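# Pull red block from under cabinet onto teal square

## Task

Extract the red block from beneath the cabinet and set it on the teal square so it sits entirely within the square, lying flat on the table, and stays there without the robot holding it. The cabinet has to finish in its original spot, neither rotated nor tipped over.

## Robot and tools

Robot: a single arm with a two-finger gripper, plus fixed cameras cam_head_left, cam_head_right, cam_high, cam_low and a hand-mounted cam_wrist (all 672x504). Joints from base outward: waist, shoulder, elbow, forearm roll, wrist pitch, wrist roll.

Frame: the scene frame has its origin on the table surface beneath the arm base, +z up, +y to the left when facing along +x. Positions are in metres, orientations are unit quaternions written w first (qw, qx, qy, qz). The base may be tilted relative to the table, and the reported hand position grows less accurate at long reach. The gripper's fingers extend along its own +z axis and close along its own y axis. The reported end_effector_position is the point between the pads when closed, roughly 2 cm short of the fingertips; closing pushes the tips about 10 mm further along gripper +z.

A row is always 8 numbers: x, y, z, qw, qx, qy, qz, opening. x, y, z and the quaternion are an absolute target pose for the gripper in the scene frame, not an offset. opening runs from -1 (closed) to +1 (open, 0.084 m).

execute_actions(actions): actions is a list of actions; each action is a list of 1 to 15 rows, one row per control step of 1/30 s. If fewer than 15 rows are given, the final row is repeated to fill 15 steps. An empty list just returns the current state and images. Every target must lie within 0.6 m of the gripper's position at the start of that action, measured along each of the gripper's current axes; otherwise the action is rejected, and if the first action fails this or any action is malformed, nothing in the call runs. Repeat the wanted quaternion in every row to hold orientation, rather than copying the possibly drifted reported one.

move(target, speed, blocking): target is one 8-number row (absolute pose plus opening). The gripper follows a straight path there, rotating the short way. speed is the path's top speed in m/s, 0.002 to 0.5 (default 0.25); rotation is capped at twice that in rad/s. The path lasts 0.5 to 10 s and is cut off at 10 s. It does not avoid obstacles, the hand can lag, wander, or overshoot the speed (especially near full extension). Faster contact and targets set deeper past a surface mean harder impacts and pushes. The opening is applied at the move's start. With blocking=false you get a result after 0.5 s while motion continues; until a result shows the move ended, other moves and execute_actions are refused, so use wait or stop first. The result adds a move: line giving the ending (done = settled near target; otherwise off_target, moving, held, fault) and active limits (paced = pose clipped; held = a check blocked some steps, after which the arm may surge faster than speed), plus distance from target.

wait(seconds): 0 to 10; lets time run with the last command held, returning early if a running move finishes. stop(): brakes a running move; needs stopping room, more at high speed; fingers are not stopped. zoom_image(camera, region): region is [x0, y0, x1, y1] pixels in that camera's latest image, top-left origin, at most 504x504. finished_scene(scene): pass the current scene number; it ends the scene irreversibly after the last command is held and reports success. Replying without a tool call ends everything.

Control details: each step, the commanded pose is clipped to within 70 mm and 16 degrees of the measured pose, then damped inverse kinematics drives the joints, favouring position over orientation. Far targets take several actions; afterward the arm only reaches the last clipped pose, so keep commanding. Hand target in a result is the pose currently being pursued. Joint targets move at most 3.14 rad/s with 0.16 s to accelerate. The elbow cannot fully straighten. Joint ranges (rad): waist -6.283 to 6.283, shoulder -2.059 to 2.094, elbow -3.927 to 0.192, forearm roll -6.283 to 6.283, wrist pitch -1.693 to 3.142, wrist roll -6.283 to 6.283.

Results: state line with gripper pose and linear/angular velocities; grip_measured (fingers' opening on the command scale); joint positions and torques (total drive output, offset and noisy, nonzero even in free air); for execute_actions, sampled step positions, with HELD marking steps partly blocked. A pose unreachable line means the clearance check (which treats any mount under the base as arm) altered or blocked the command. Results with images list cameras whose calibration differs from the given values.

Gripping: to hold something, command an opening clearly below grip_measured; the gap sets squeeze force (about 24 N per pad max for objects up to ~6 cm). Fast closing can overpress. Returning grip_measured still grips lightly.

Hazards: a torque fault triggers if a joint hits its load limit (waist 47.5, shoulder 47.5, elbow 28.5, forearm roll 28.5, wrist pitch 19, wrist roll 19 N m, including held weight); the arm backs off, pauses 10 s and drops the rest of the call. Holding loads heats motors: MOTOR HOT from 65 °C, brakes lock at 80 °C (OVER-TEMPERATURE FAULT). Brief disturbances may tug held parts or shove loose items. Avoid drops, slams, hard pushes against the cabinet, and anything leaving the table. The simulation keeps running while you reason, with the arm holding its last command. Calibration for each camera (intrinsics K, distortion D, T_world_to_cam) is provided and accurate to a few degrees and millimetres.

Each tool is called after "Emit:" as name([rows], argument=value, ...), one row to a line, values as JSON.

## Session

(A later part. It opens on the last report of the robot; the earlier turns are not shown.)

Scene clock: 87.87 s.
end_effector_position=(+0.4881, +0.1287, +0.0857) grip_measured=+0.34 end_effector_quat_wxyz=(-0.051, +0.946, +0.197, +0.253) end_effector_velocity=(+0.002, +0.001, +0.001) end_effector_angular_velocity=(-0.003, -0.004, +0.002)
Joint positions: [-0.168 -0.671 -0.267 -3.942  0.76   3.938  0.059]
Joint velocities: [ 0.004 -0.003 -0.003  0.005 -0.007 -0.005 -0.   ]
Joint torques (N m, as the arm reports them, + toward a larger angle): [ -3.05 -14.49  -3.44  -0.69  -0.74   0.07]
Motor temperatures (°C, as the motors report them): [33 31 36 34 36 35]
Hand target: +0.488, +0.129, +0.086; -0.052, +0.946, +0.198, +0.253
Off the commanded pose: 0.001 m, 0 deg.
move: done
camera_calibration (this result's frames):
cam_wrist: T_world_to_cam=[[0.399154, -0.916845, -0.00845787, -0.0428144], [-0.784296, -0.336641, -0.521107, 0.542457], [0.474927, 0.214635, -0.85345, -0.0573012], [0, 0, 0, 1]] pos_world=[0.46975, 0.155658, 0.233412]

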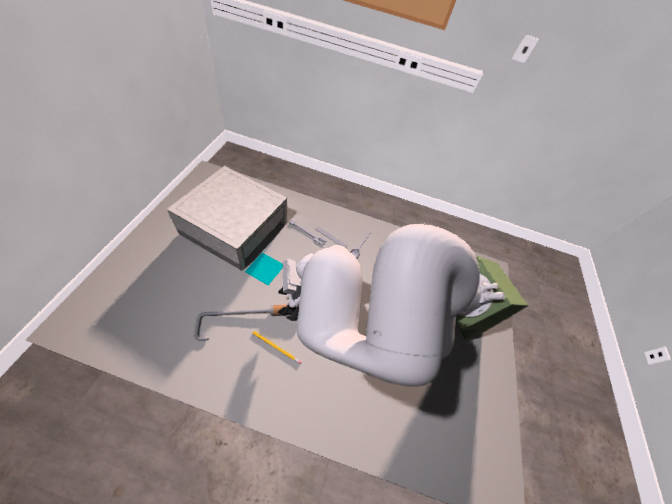

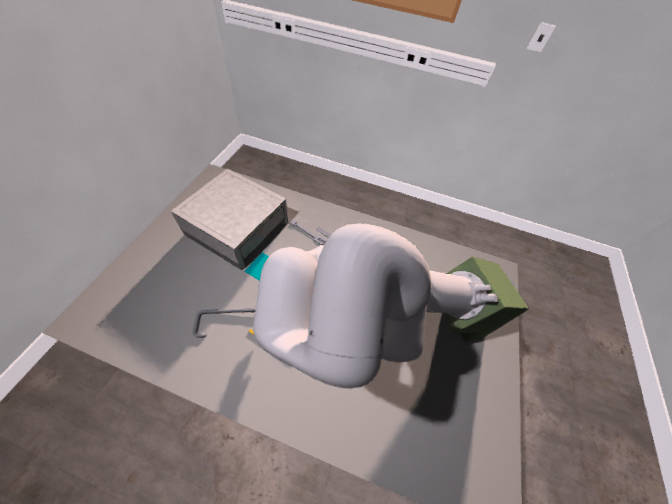

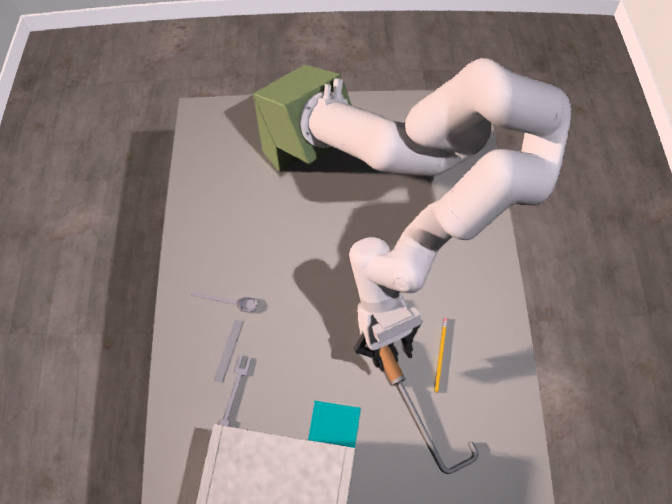

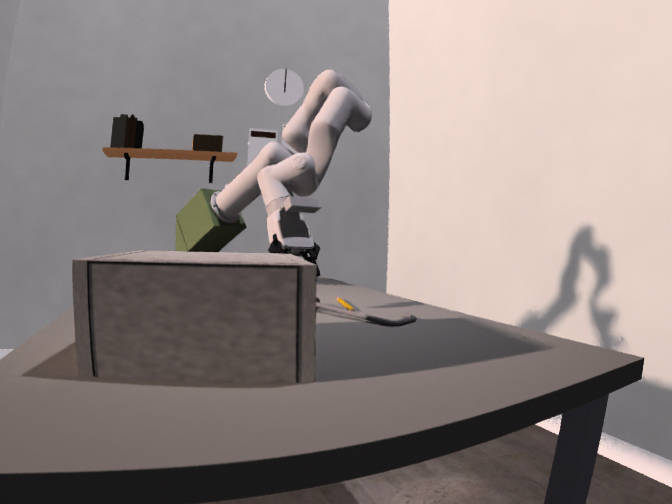

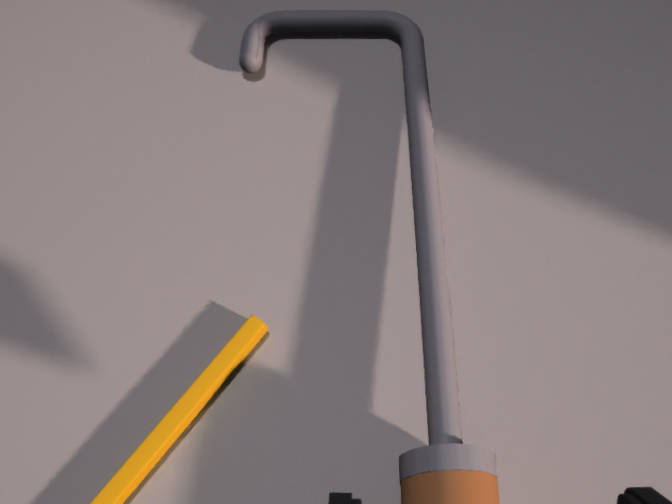

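Emit:
move(target=[0.497, 0.133, 0.025, -0.0529, 0.9455, 0.1975, 0.2533, 0.35], speed=0.12)

Emit:
execute_actions([
  [[0.497,0.133,0.025,-0.0529,0.9455,0.1975,0.2533,0.15],[0.497,0.133,0.025,-0.0529,0.9455,0.1975,0.2533,0.05],[0.497,0.133,0.025,-0.0529,0.9455,0.1975,0.2533,-0.05],[0.497,0.133,0.025,-0.0529,0.9455,0.1975,0.2533,-0.12],[0.497,0.133,0.025,-0.0529,0.9455,0.1975,0.2533,-0.18],[0.497,0.133,0.025,-0.0529,0.9455,0.1975,0.2533,-0.24],[0.497,0.133,0.025,-0.0529,0.9455,0.1975,0.2533,-0.3],[0.497,0.133,0.025,-0.0529,0.9455,0.1975,0.2533,-0.36],[0.497,0.133,0.025,-0.0529,0.9455,0.1975,0.2533,-0.45],[0.497,0.133,0.025,-0.0529,0.9455,0.1975,0.2533,-0.55],[0.497,0.133,0.025,-0.0529,0.9455,0.1975,0.2533,-0.65],[0.497,0.133,0.025,-0.0529,0.9455,0.1975,0.2533,-0.75],[0.497,0.133,0.025,-0.0529,0.9455,0.1975,0.2533,-0.85],[0.497,0.133,0.025,-0.0529,0.9455,0.1975,0.2533,-0.95],[0.497,0.133,0.025,-0.0529,0.9455,0.1975,0.2533,-1]],
])

Scene clock: 94.37 s.
end_effector_position=(+0.4970, +0.1331, +0.0250) grip_measured=+0.34 end_effector_quat_wxyz=(-0.053, +0.945, +0.198, +0.253) end_effector_velocity=(+0.000, +0.001, -0.001) end_effector_angular_velocity=(+0.001, -0.001, +0.002)
Joint positions: [-0.085 -0.385 -0.411 -3.751  0.831  3.741  0.059]
Joint velocities: [ 0.001  0.003 -0.001  0.002  0.002 -0.003  0.   ]
Joint torques (N m, as the arm reports them, + toward a larger angle): [ -4.   -18.54  -0.93  -0.75  -0.77   0.01]
Motor temperatures (°C, as the motors report them): [33 31 36 34 36 35]
Hand target: +0.497, +0.133, +0.025; -0.053, +0.946, +0.197, +0.253
Off the commanded pose: 0.000 m, 0 deg.
move: done
camera_calibration (this result's frames):
cam_wrist: T_world_to_cam=[[0.400632, -0.916173, -0.0110094, -0.0435873], [-0.783253, -0.336223, -0.522942, 0.518749], [0.475404, 0.218131, -0.852297, -0.114974], [0, 0, 0, 1]] pos_world=[0.478433, 0.159561, 0.172804]

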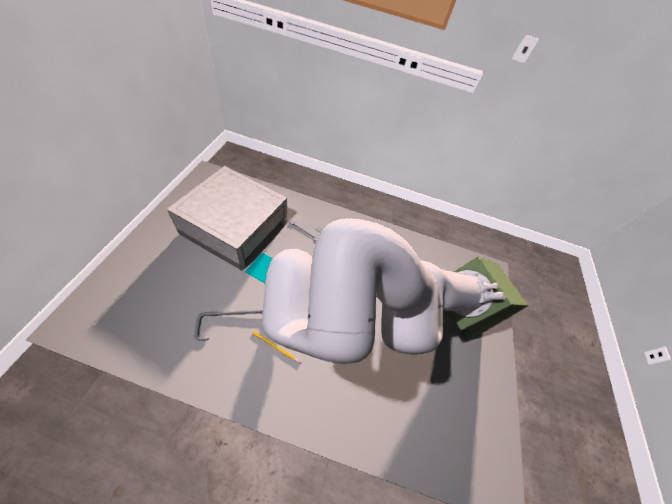

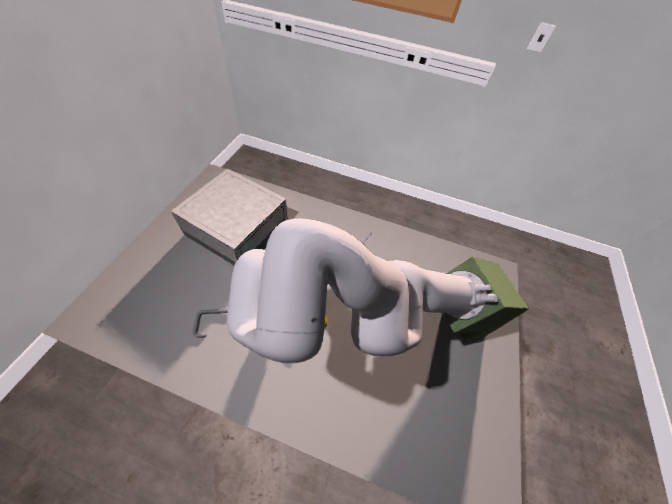

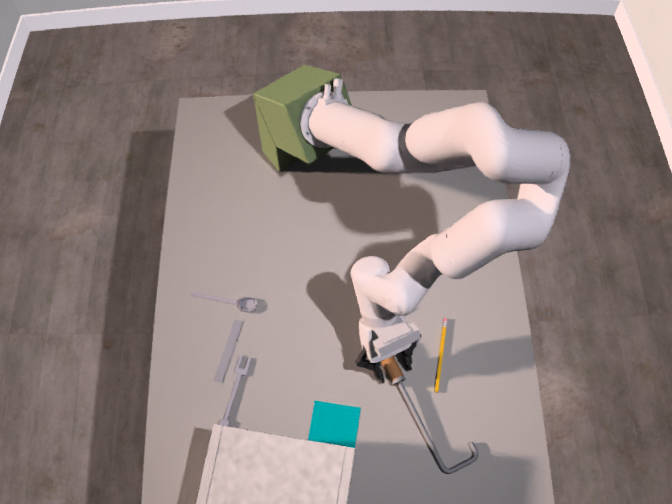

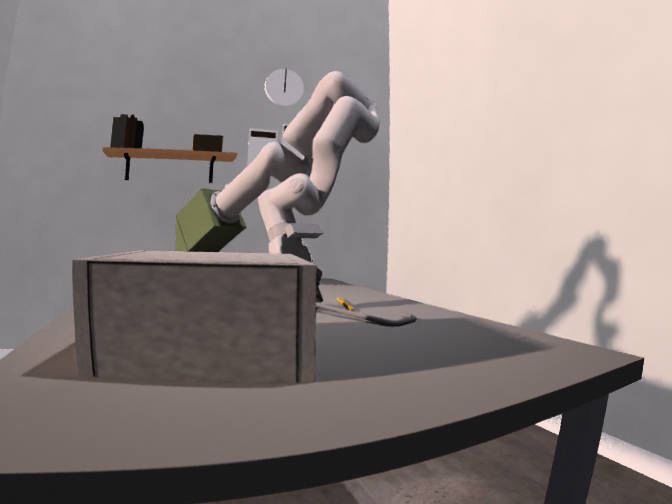

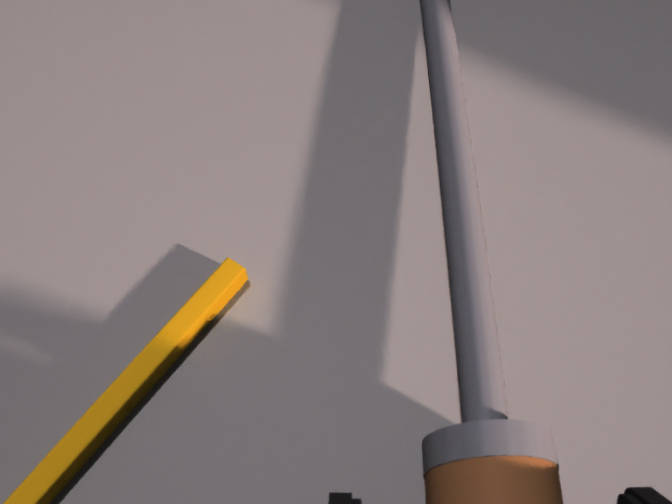

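Scene clock: 94.87 s.
end_effector_position=(+0.4971, +0.1330, +0.0251) grip_measured=-0.31 end_effector_quat_wxyz=(-0.053, +0.946, +0.197, +0.253) end_effector_velocity=(-0.000, -0.000, -0.000) end_effector_angular_velocity=(-0.001, +0.000, -0.000)
Joint positions: [-0.085 -0.385 -0.411 -3.751  0.831  3.741  0.03 ]
Joint velocities: [-0.     0.    -0.    -0.    -0.001  0.     0.   ]
Joint torques (N m, as the arm reports them, + toward a larger angle): [ -4.06 -18.08  -1.1   -0.88  -0.71   0.16]
Motor temperatures (°C, as the motors report them): [33 31 36 34 36 35]
Hand target: +0.497, +0.133, +0.025; -0.053, +0.946, +0.198, +0.253
Off the commanded pose: 0.000 m, 0 deg.
Step readings (end_effector_position):
0: (+0.4970, +0.1331, +0.0250)
1: (+0.4970, +0.1331, +0.0250)
2: (+0.4970, +0.1331, +0.0250)
4: (+0.4970, +0.1330, +0.0251)
8: (+0.4970, +0.1330, +0.0251)
15: end_effector_position above
camera_calibration (this result's frames):
cam_wrist: T_world_to_cam=[[0.400341, -0.916304, -0.0107021, -0.0435576], [-0.783319, -0.336132, -0.522902, 0.518839], [0.47554, 0.217723, -0.852325, -0.114955], [0, 0, 0, 1]] pos_world=[0.47852, 0.159515, 0.172857]

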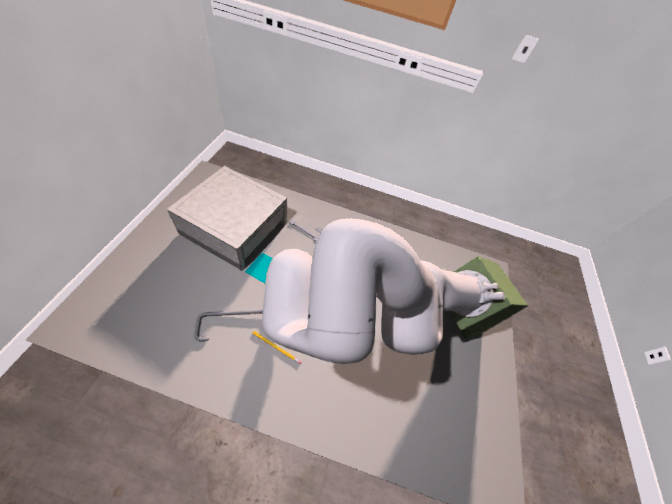

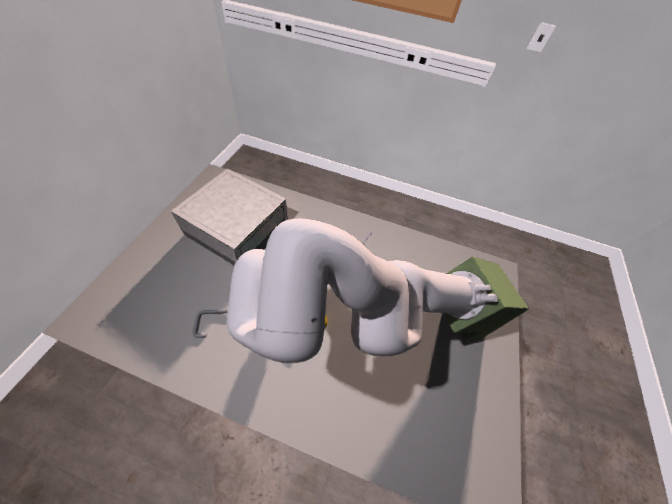

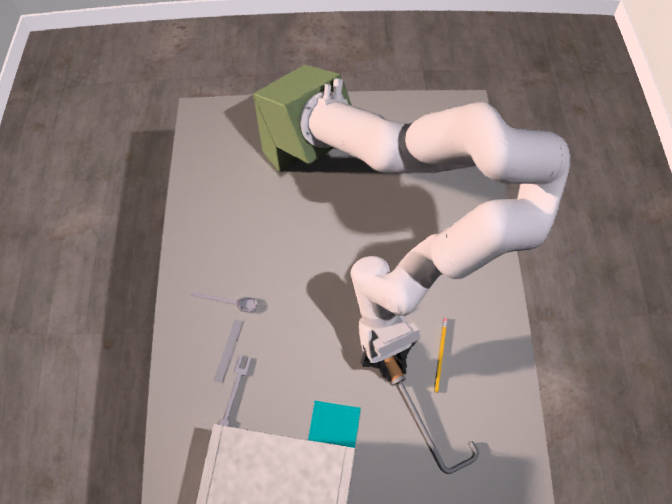

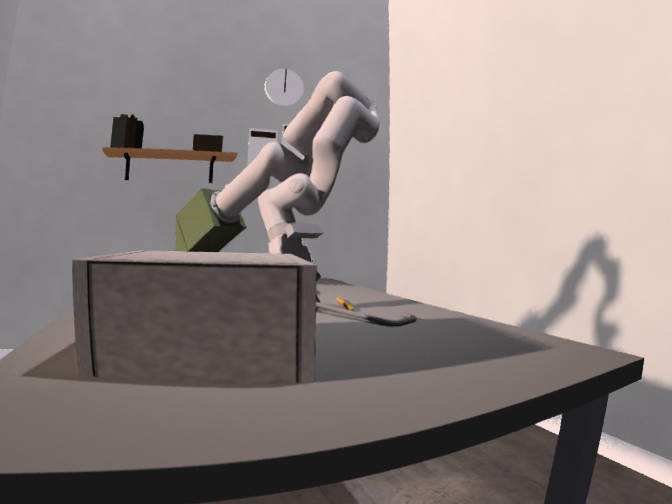

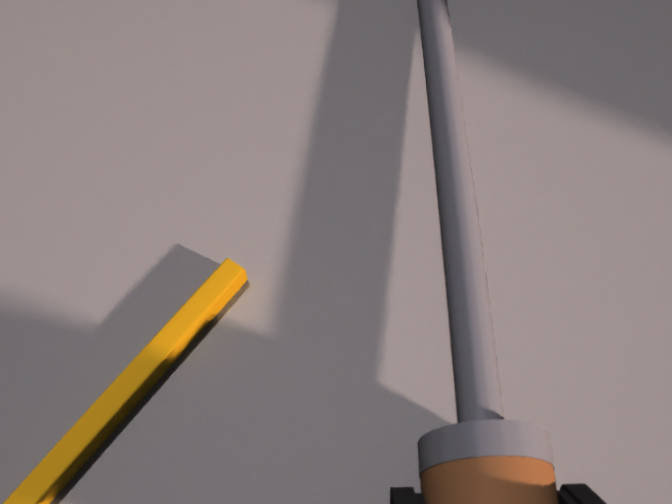

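Emit:
move(target=[0.40, 0.03, 0.03, -0.0338, 0.9576, 0.1261, 0.2566, -1], speed=0.18)

Emit:
move(target=[0.372, -0.118, 0.031, 0.0226, 0.9622, -0.0842, 0.2578, -1], speed=0.2)

Emit:
zoom_image(camera="cam_high", region=[200, 290, 380, 470])

Scene clock: 97.80 s.
end_effector_position=(+0.4007, +0.0300, +0.0299) grip_measured=-0.31 end_effector_quat_wxyz=(-0.034, +0.957, +0.127, +0.257) end_effector_velocity=(-0.001, -0.000, +0.000) end_effector_angular_velocity=(+0.002, -0.000, +0.002)
Joint positions: [-0.382 -0.146 -0.2   -3.846  1.246  3.667  0.03 ]
Joint velocities: [-0.004  0.004  0.002 -0.004  0.008 -0.003 -0.   ]
Joint torques (N m, as the arm reports them, + toward a larger angle): [ -6.88 -12.72   2.7   -0.46  -0.39   0.  ]
Motor temperatures (°C, as the motors report them): [33 31 36 34 36 35]
Hand target: +0.400, +0.030, +0.030; -0.034, +0.958, +0.126, +0.256
Off the commanded pose: 0.001 m, 0 deg.
move: done
camera_calibration (this result's frames):
cam_wrist: T_world_to_cam=[[0.260201, -0.965491, -0.0110754, -0.0416687], [-0.82404, -0.216072, -0.523709, 0.424013], [0.503243, 0.145396, -0.851825, -0.0515336], [0, 0, 0, 1]] pos_world=[0.38618, 0.0588793, 0.1777]

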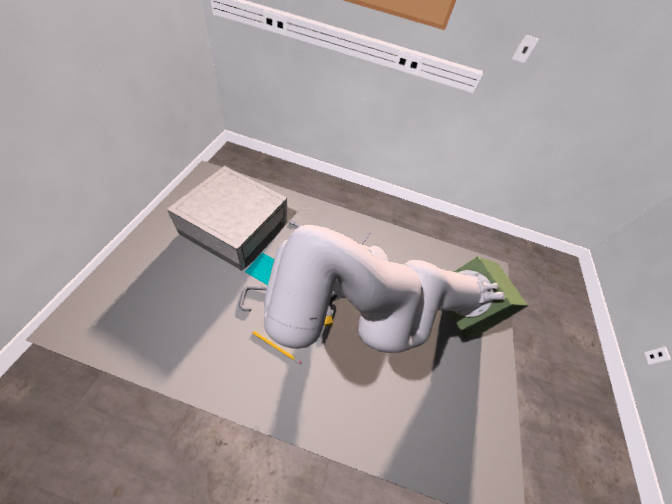

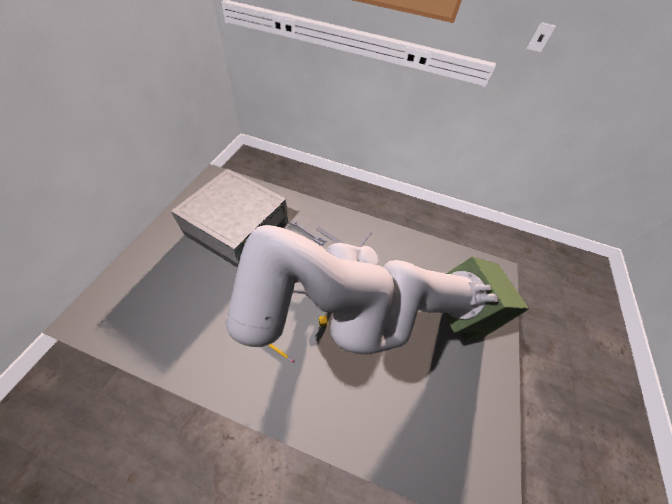

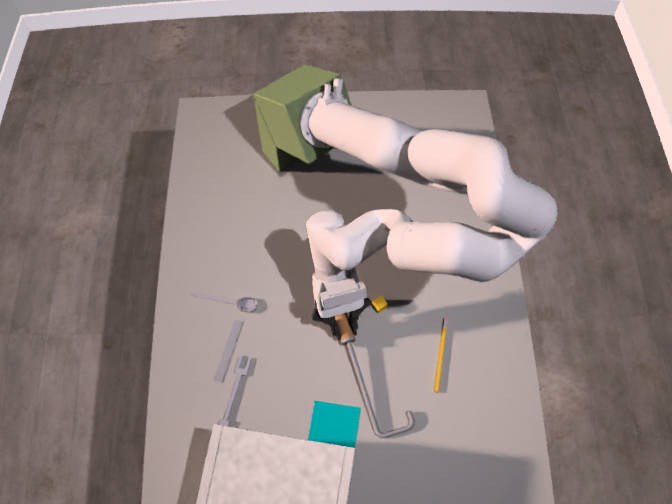

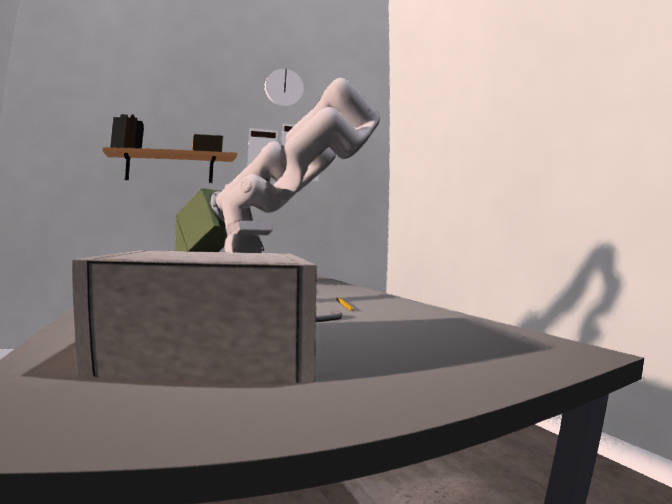

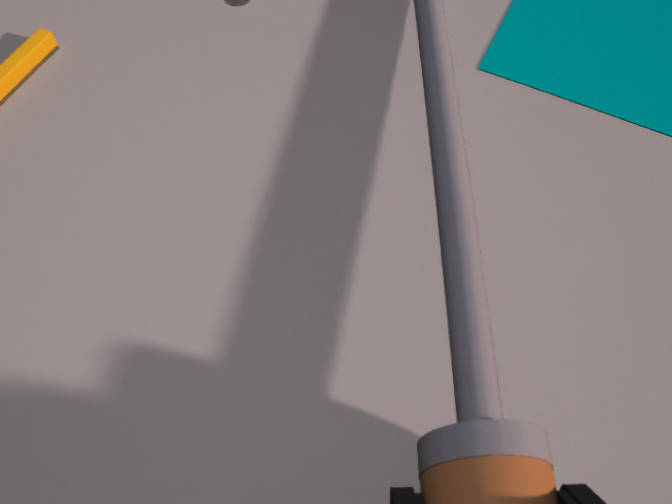

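Scene clock: 99.30 s.
end_effector_position=(+0.3719, -0.1181, +0.0310) grip_measured=-0.31 end_effector_quat_wxyz=(+0.022, +0.962, -0.084, +0.258) end_effector_velocity=(+0.000, -0.001, +0.000) end_effector_angular_velocity=(-0.000, -0.001, -0.001)
Joint positions: [-0.7    0.275 -0.381 -3.943  1.339  3.882  0.03 ]
Joint velocities: [-0.002  0.002 -0.002 -0.001  0.     0.001  0.   ]
Joint torques (N m, as the arm reports them, + toward a larger angle): [-13.43 -11.88   2.4    0.15  -0.42   0.2 ]
Motor temperatures (°C, as the motors report them): [33 31 36 34 36 35]
Hand target: +0.372, -0.118, +0.031; +0.023, +0.962, -0.084, +0.258
Off the commanded pose: 0.000 m, 0 deg.
move: done
camera_calibration (this result's frames):
cam_wrist: T_world_to_cam=[[-0.172918, -0.984874, -0.0111134, -0.0183056], [-0.838474, 0.153116, -0.522988, 0.417829], [0.516779, -0.0811158, -0.852267, -0.0463524], [0, 0, 0, 1]] pos_world=[0.371127, -0.0857647, 0.178812]

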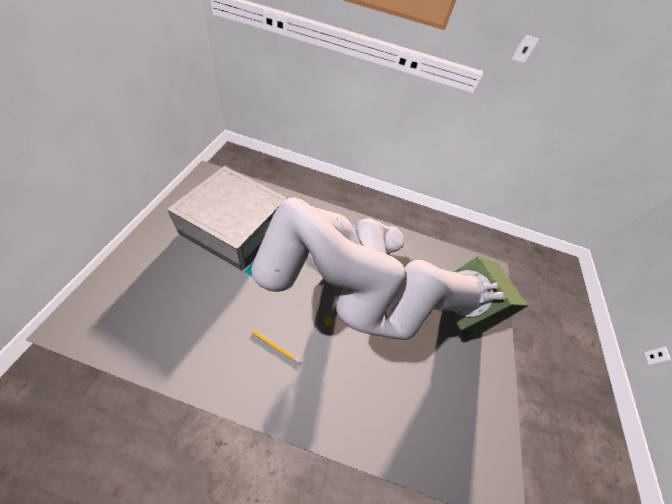

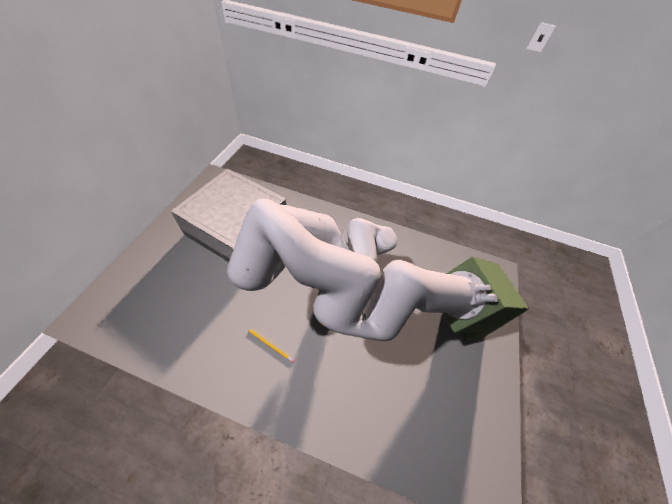

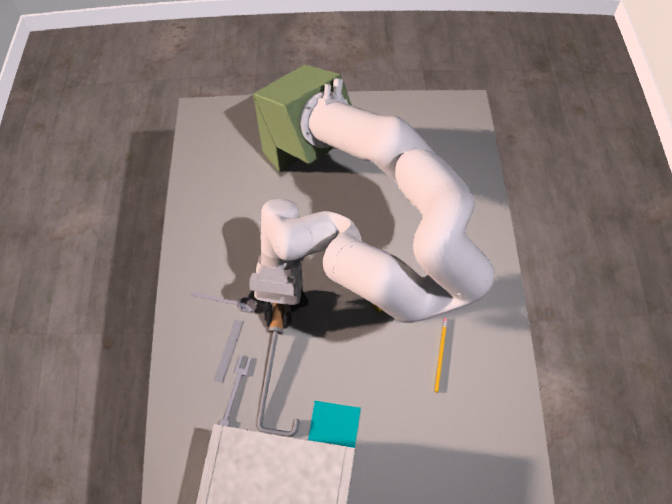

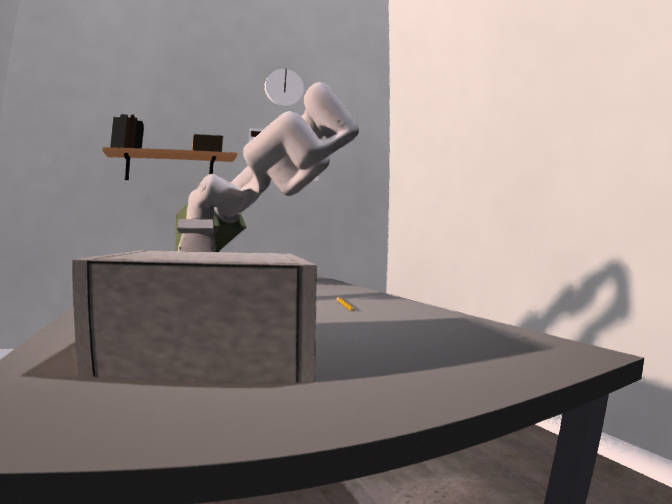

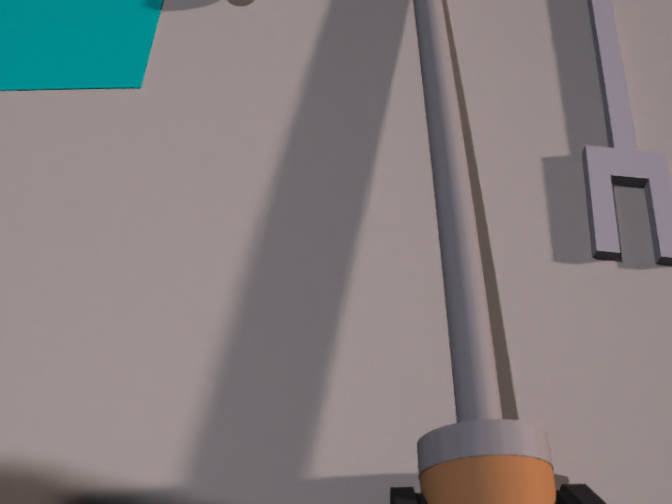

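Region (200, 290, 380, 470) of cam_high's 672x504 image, scaled by 2.800, with more detail than that image has.

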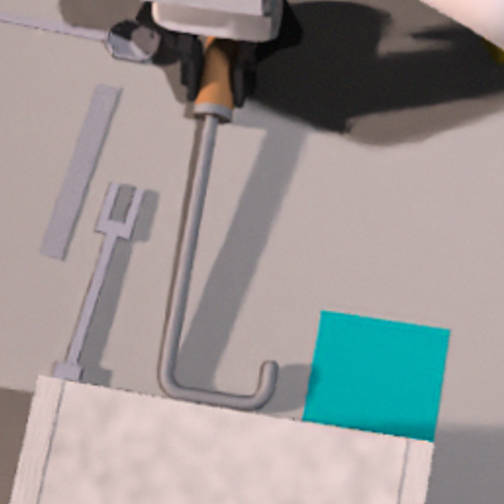

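Emit:
move(target=[0.594, -0.157, 0.032, 0.0226, 0.9622, -0.0842, 0.2578, -1], speed=0.15)

Scene clock: 106.20 s.
end_effector_position=(+0.5936, -0.1570, +0.0321) grip_measured=-0.31 end_effector_quat_wxyz=(+0.023, +0.962, -0.085, +0.258) end_effector_velocity=(+0.002, -0.000, +0.001) end_effector_angular_velocity=(-0.000, -0.001, +0.000)
Joint positions: [-0.617  0.238 -0.935 -4.07   0.921  4.353  0.03 ]
Joint velocities: [-0.001  0.    -0.004 -0.002 -0.002  0.003  0.   ]
Joint torques (N m, as the arm reports them, + toward a larger angle): [-17.97 -21.79  -3.36  -0.36  -1.25   0.33]
Motor temperatures (°C, as the motors report them): [33 31 36 34 36 35]
Hand target: +0.594, -0.157, +0.032; +0.023, +0.962, -0.084, +0.258
Off the commanded pose: 0.000 m, 0 deg.
move: done
camera_calibration (this result's frames):
cam_wrist: T_world_to_cam=[[-0.17467, -0.984576, -0.0100621, -0.017273], [-0.838299, 0.154065, -0.522991, 0.610253], [0.516474, -0.0829158, -0.852279, -0.163229], [0, 0, 0, 1]] pos_world=[0.592861, -0.124559, 0.179866]

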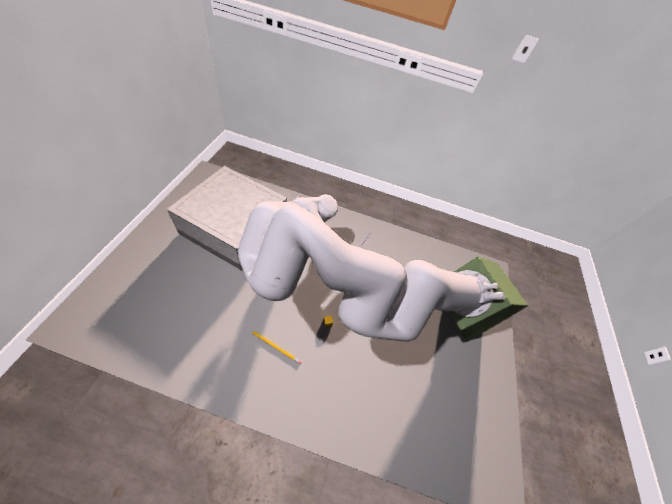

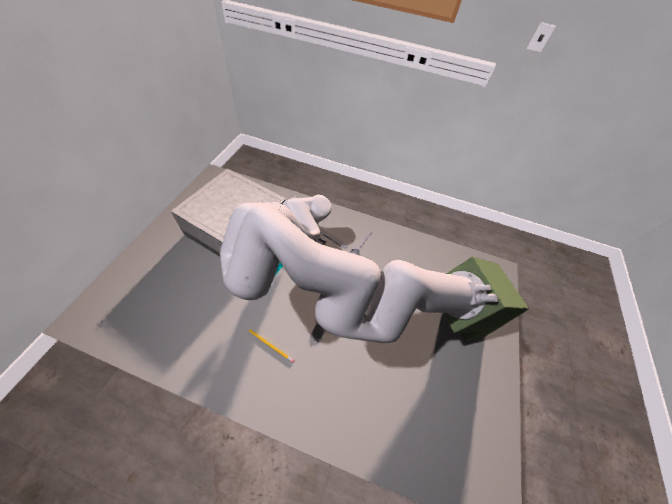

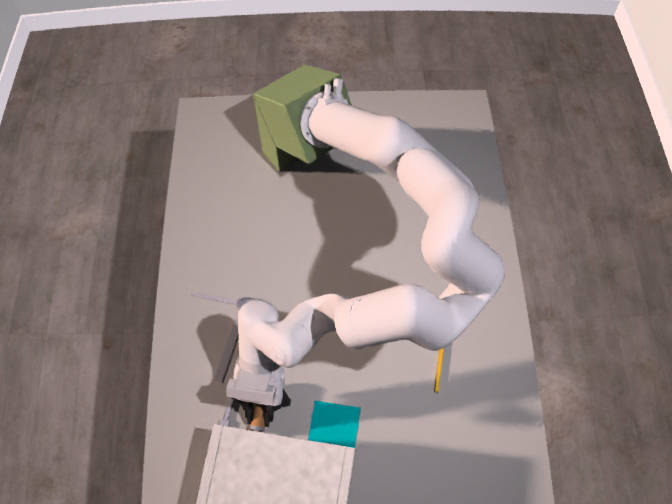

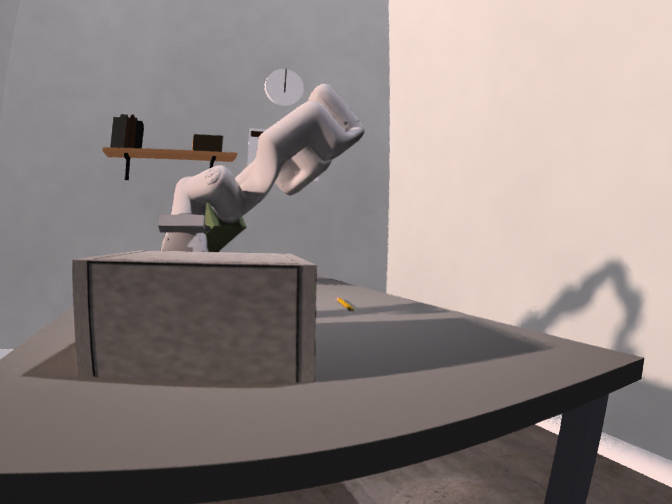

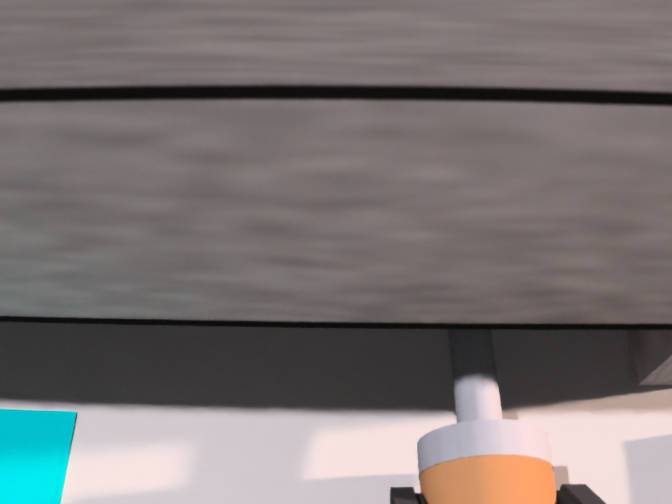

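Emit:
move(target=[0.609, -0.070, 0.032, 0.0226, 0.9622, -0.0842, 0.2578, -1], speed=0.1)

Scene clock: 110.00 s.
end_effector_position=(+0.6089, -0.0701, +0.0320) grip_measured=-0.31 end_effector_quat_wxyz=(+0.023, +0.962, -0.084, +0.258) end_effector_velocity=(+0.000, +0.000, +0.000) end_effector_angular_velocity=(-0.000, -0.000, -0.002)
Joint positions: [-0.453  0.03  -0.842 -3.966  0.761  4.376  0.03 ]
Joint velocities: [ 0.001 -0.001  0.     0.001 -0.001  0.001 -0.   ]
Joint torques (N m, as the arm reports them, + toward a larger angle): [-14.37 -22.46  -3.44  -0.66  -1.47   0.41]
Motor temperatures (°C, as the motors report them): [33 31 36 34 36 35]
Hand target: +0.609, -0.070, +0.032; +0.023, +0.962, -0.084, +0.258
Off the commanded pose: 0.000 m, 0 deg.
move: done
camera_calibration (this result's frames):
cam_wrist: T_world_to_cam=[[-0.173849, -0.984714, -0.0107272, 0.0705194], [-0.838503, 0.15373, -0.522762, 0.609735], [0.51642, -0.0818866, -0.852411, -0.163944], [0, 0, 0, 1]] pos_world=[0.608188, -0.037718, 0.179755]

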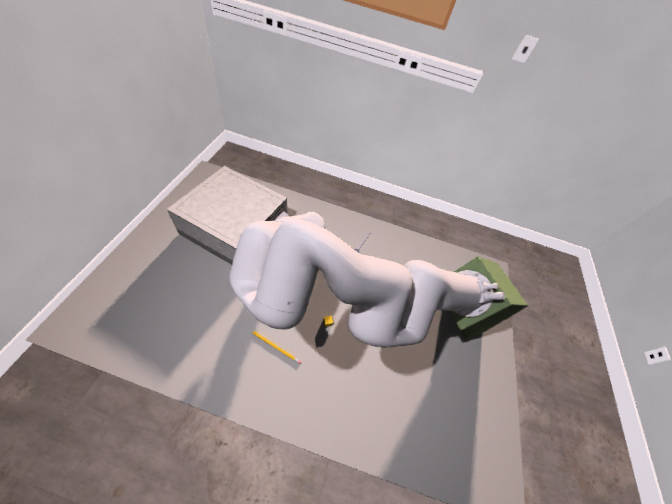

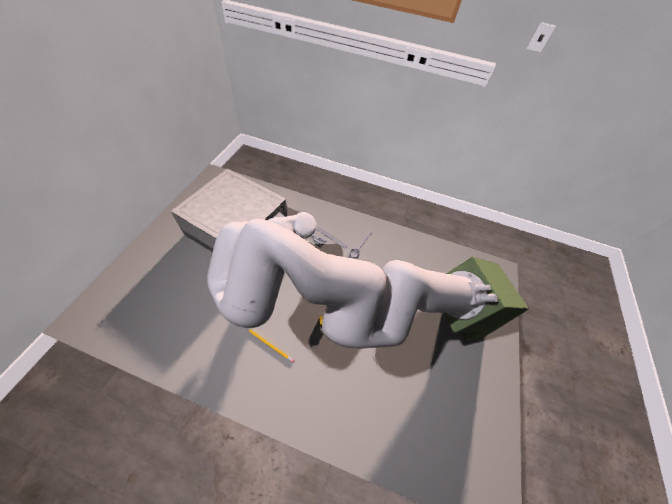

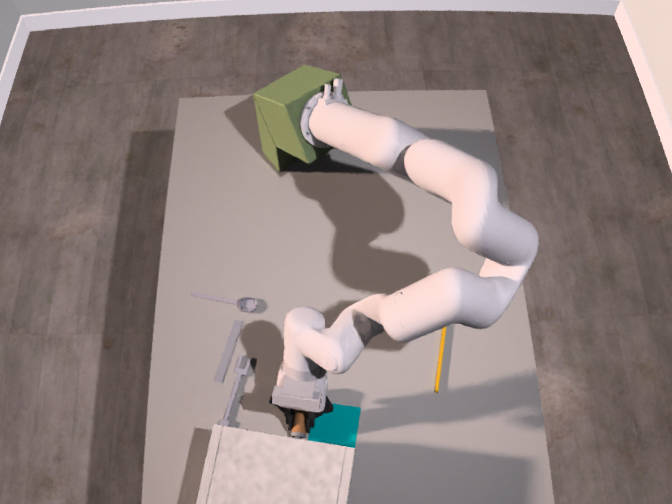

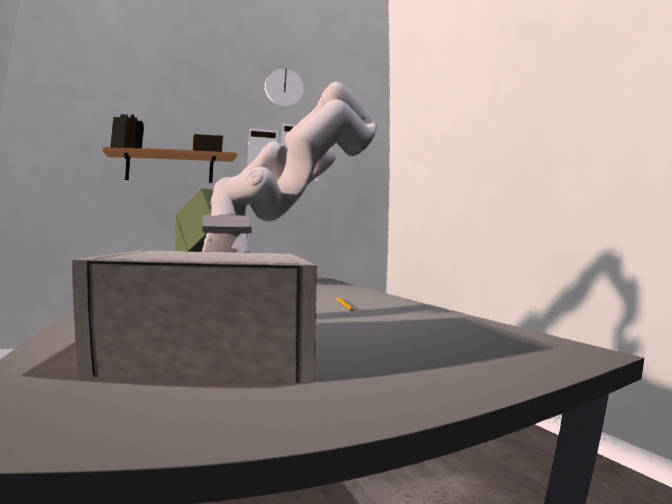

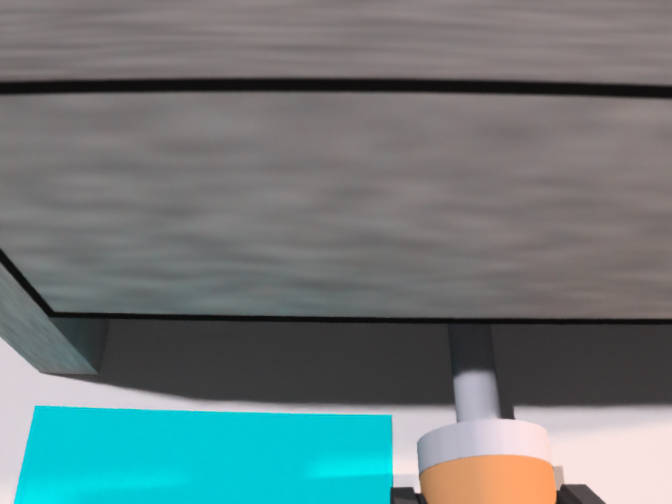

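Emit:
move(target=[0.386, -0.030, 0.031, 0.0226, 0.9622, -0.0842, 0.2578, -1], speed=0.11)

Emit:
zoom_image(camera="cam_high", region=[260, 340, 400, 480])

Scene clock: 114.57 s.
end_effector_position=(+0.3863, -0.0300, +0.0308) grip_measured=-0.31 end_effector_quat_wxyz=(+0.022, +0.962, -0.084, +0.258) end_effector_velocity=(+0.002, +0.001, -0.000) end_effector_angular_velocity=(+0.003, -0.005, +0.006)
Joint positions: [-0.404 -0.069 -0.211 -3.672  1.168  3.947  0.03 ]
Joint velocities: [ 0.002 -0.    -0.001  0.001  0.007 -0.003  0.   ]
Joint torques (N m, as the arm reports them, + toward a larger angle): [ -7.49 -13.2    3.96  -0.59  -0.93   0.1 ]
Motor temperatures (°C, as the motors report them): [33 32 36 34 36 35]
Hand target: +0.386, -0.030, +0.031; +0.022, +0.962, -0.084, +0.258
Off the commanded pose: 0.000 m, 0 deg.
move: done
camera_calibration (this result's frames):
cam_wrist: T_world_to_cam=[[-0.17315, -0.984829, -0.011415, 0.0709786], [-0.838611, 0.1535, -0.522656, 0.416352], [0.516479, -0.080925, -0.852467, -0.0467084], [0, 0, 0, 1]] pos_world=[0.385572, 0.00221185, 0.178602]

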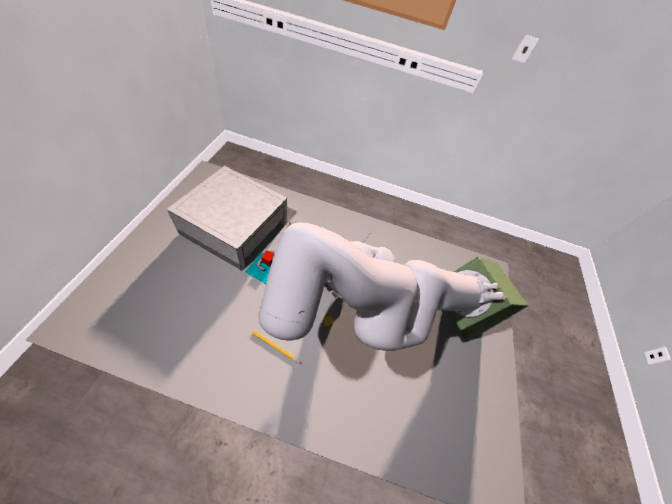

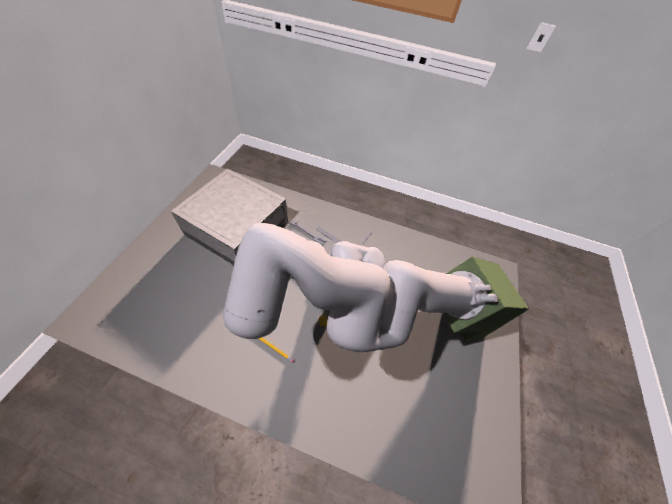

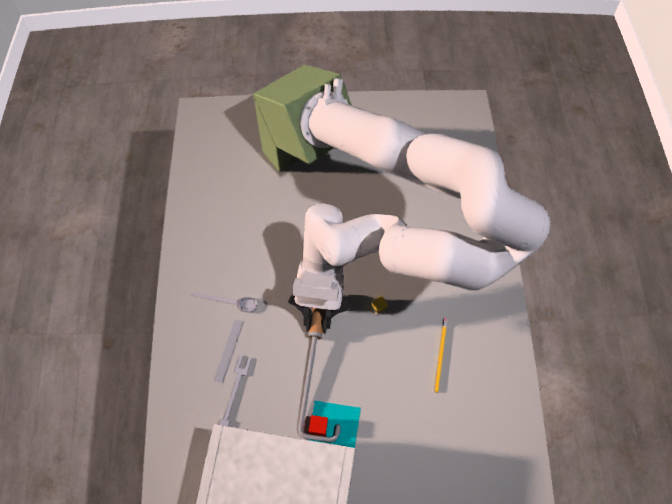

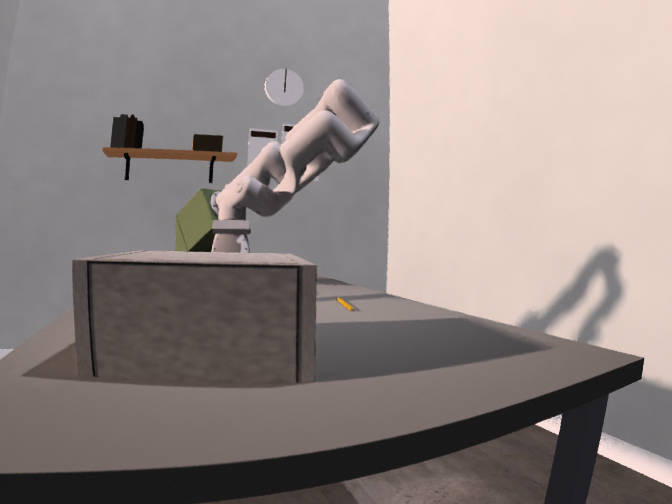

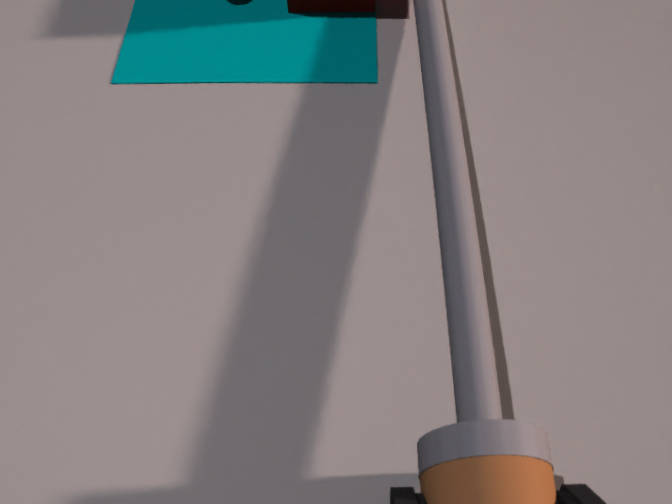

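Region (260, 340, 400, 480) of cam_high's 672x504 image, scaled by 3.600, with more detail than that image has.

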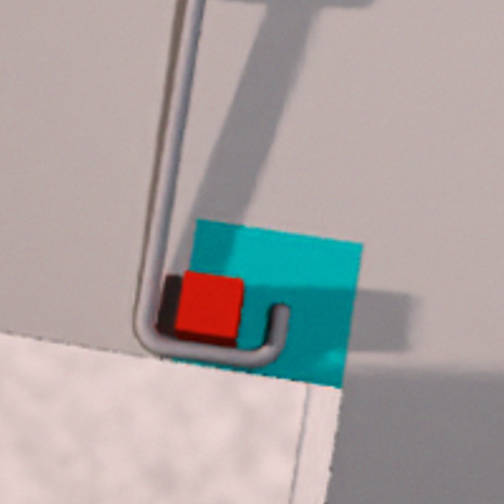

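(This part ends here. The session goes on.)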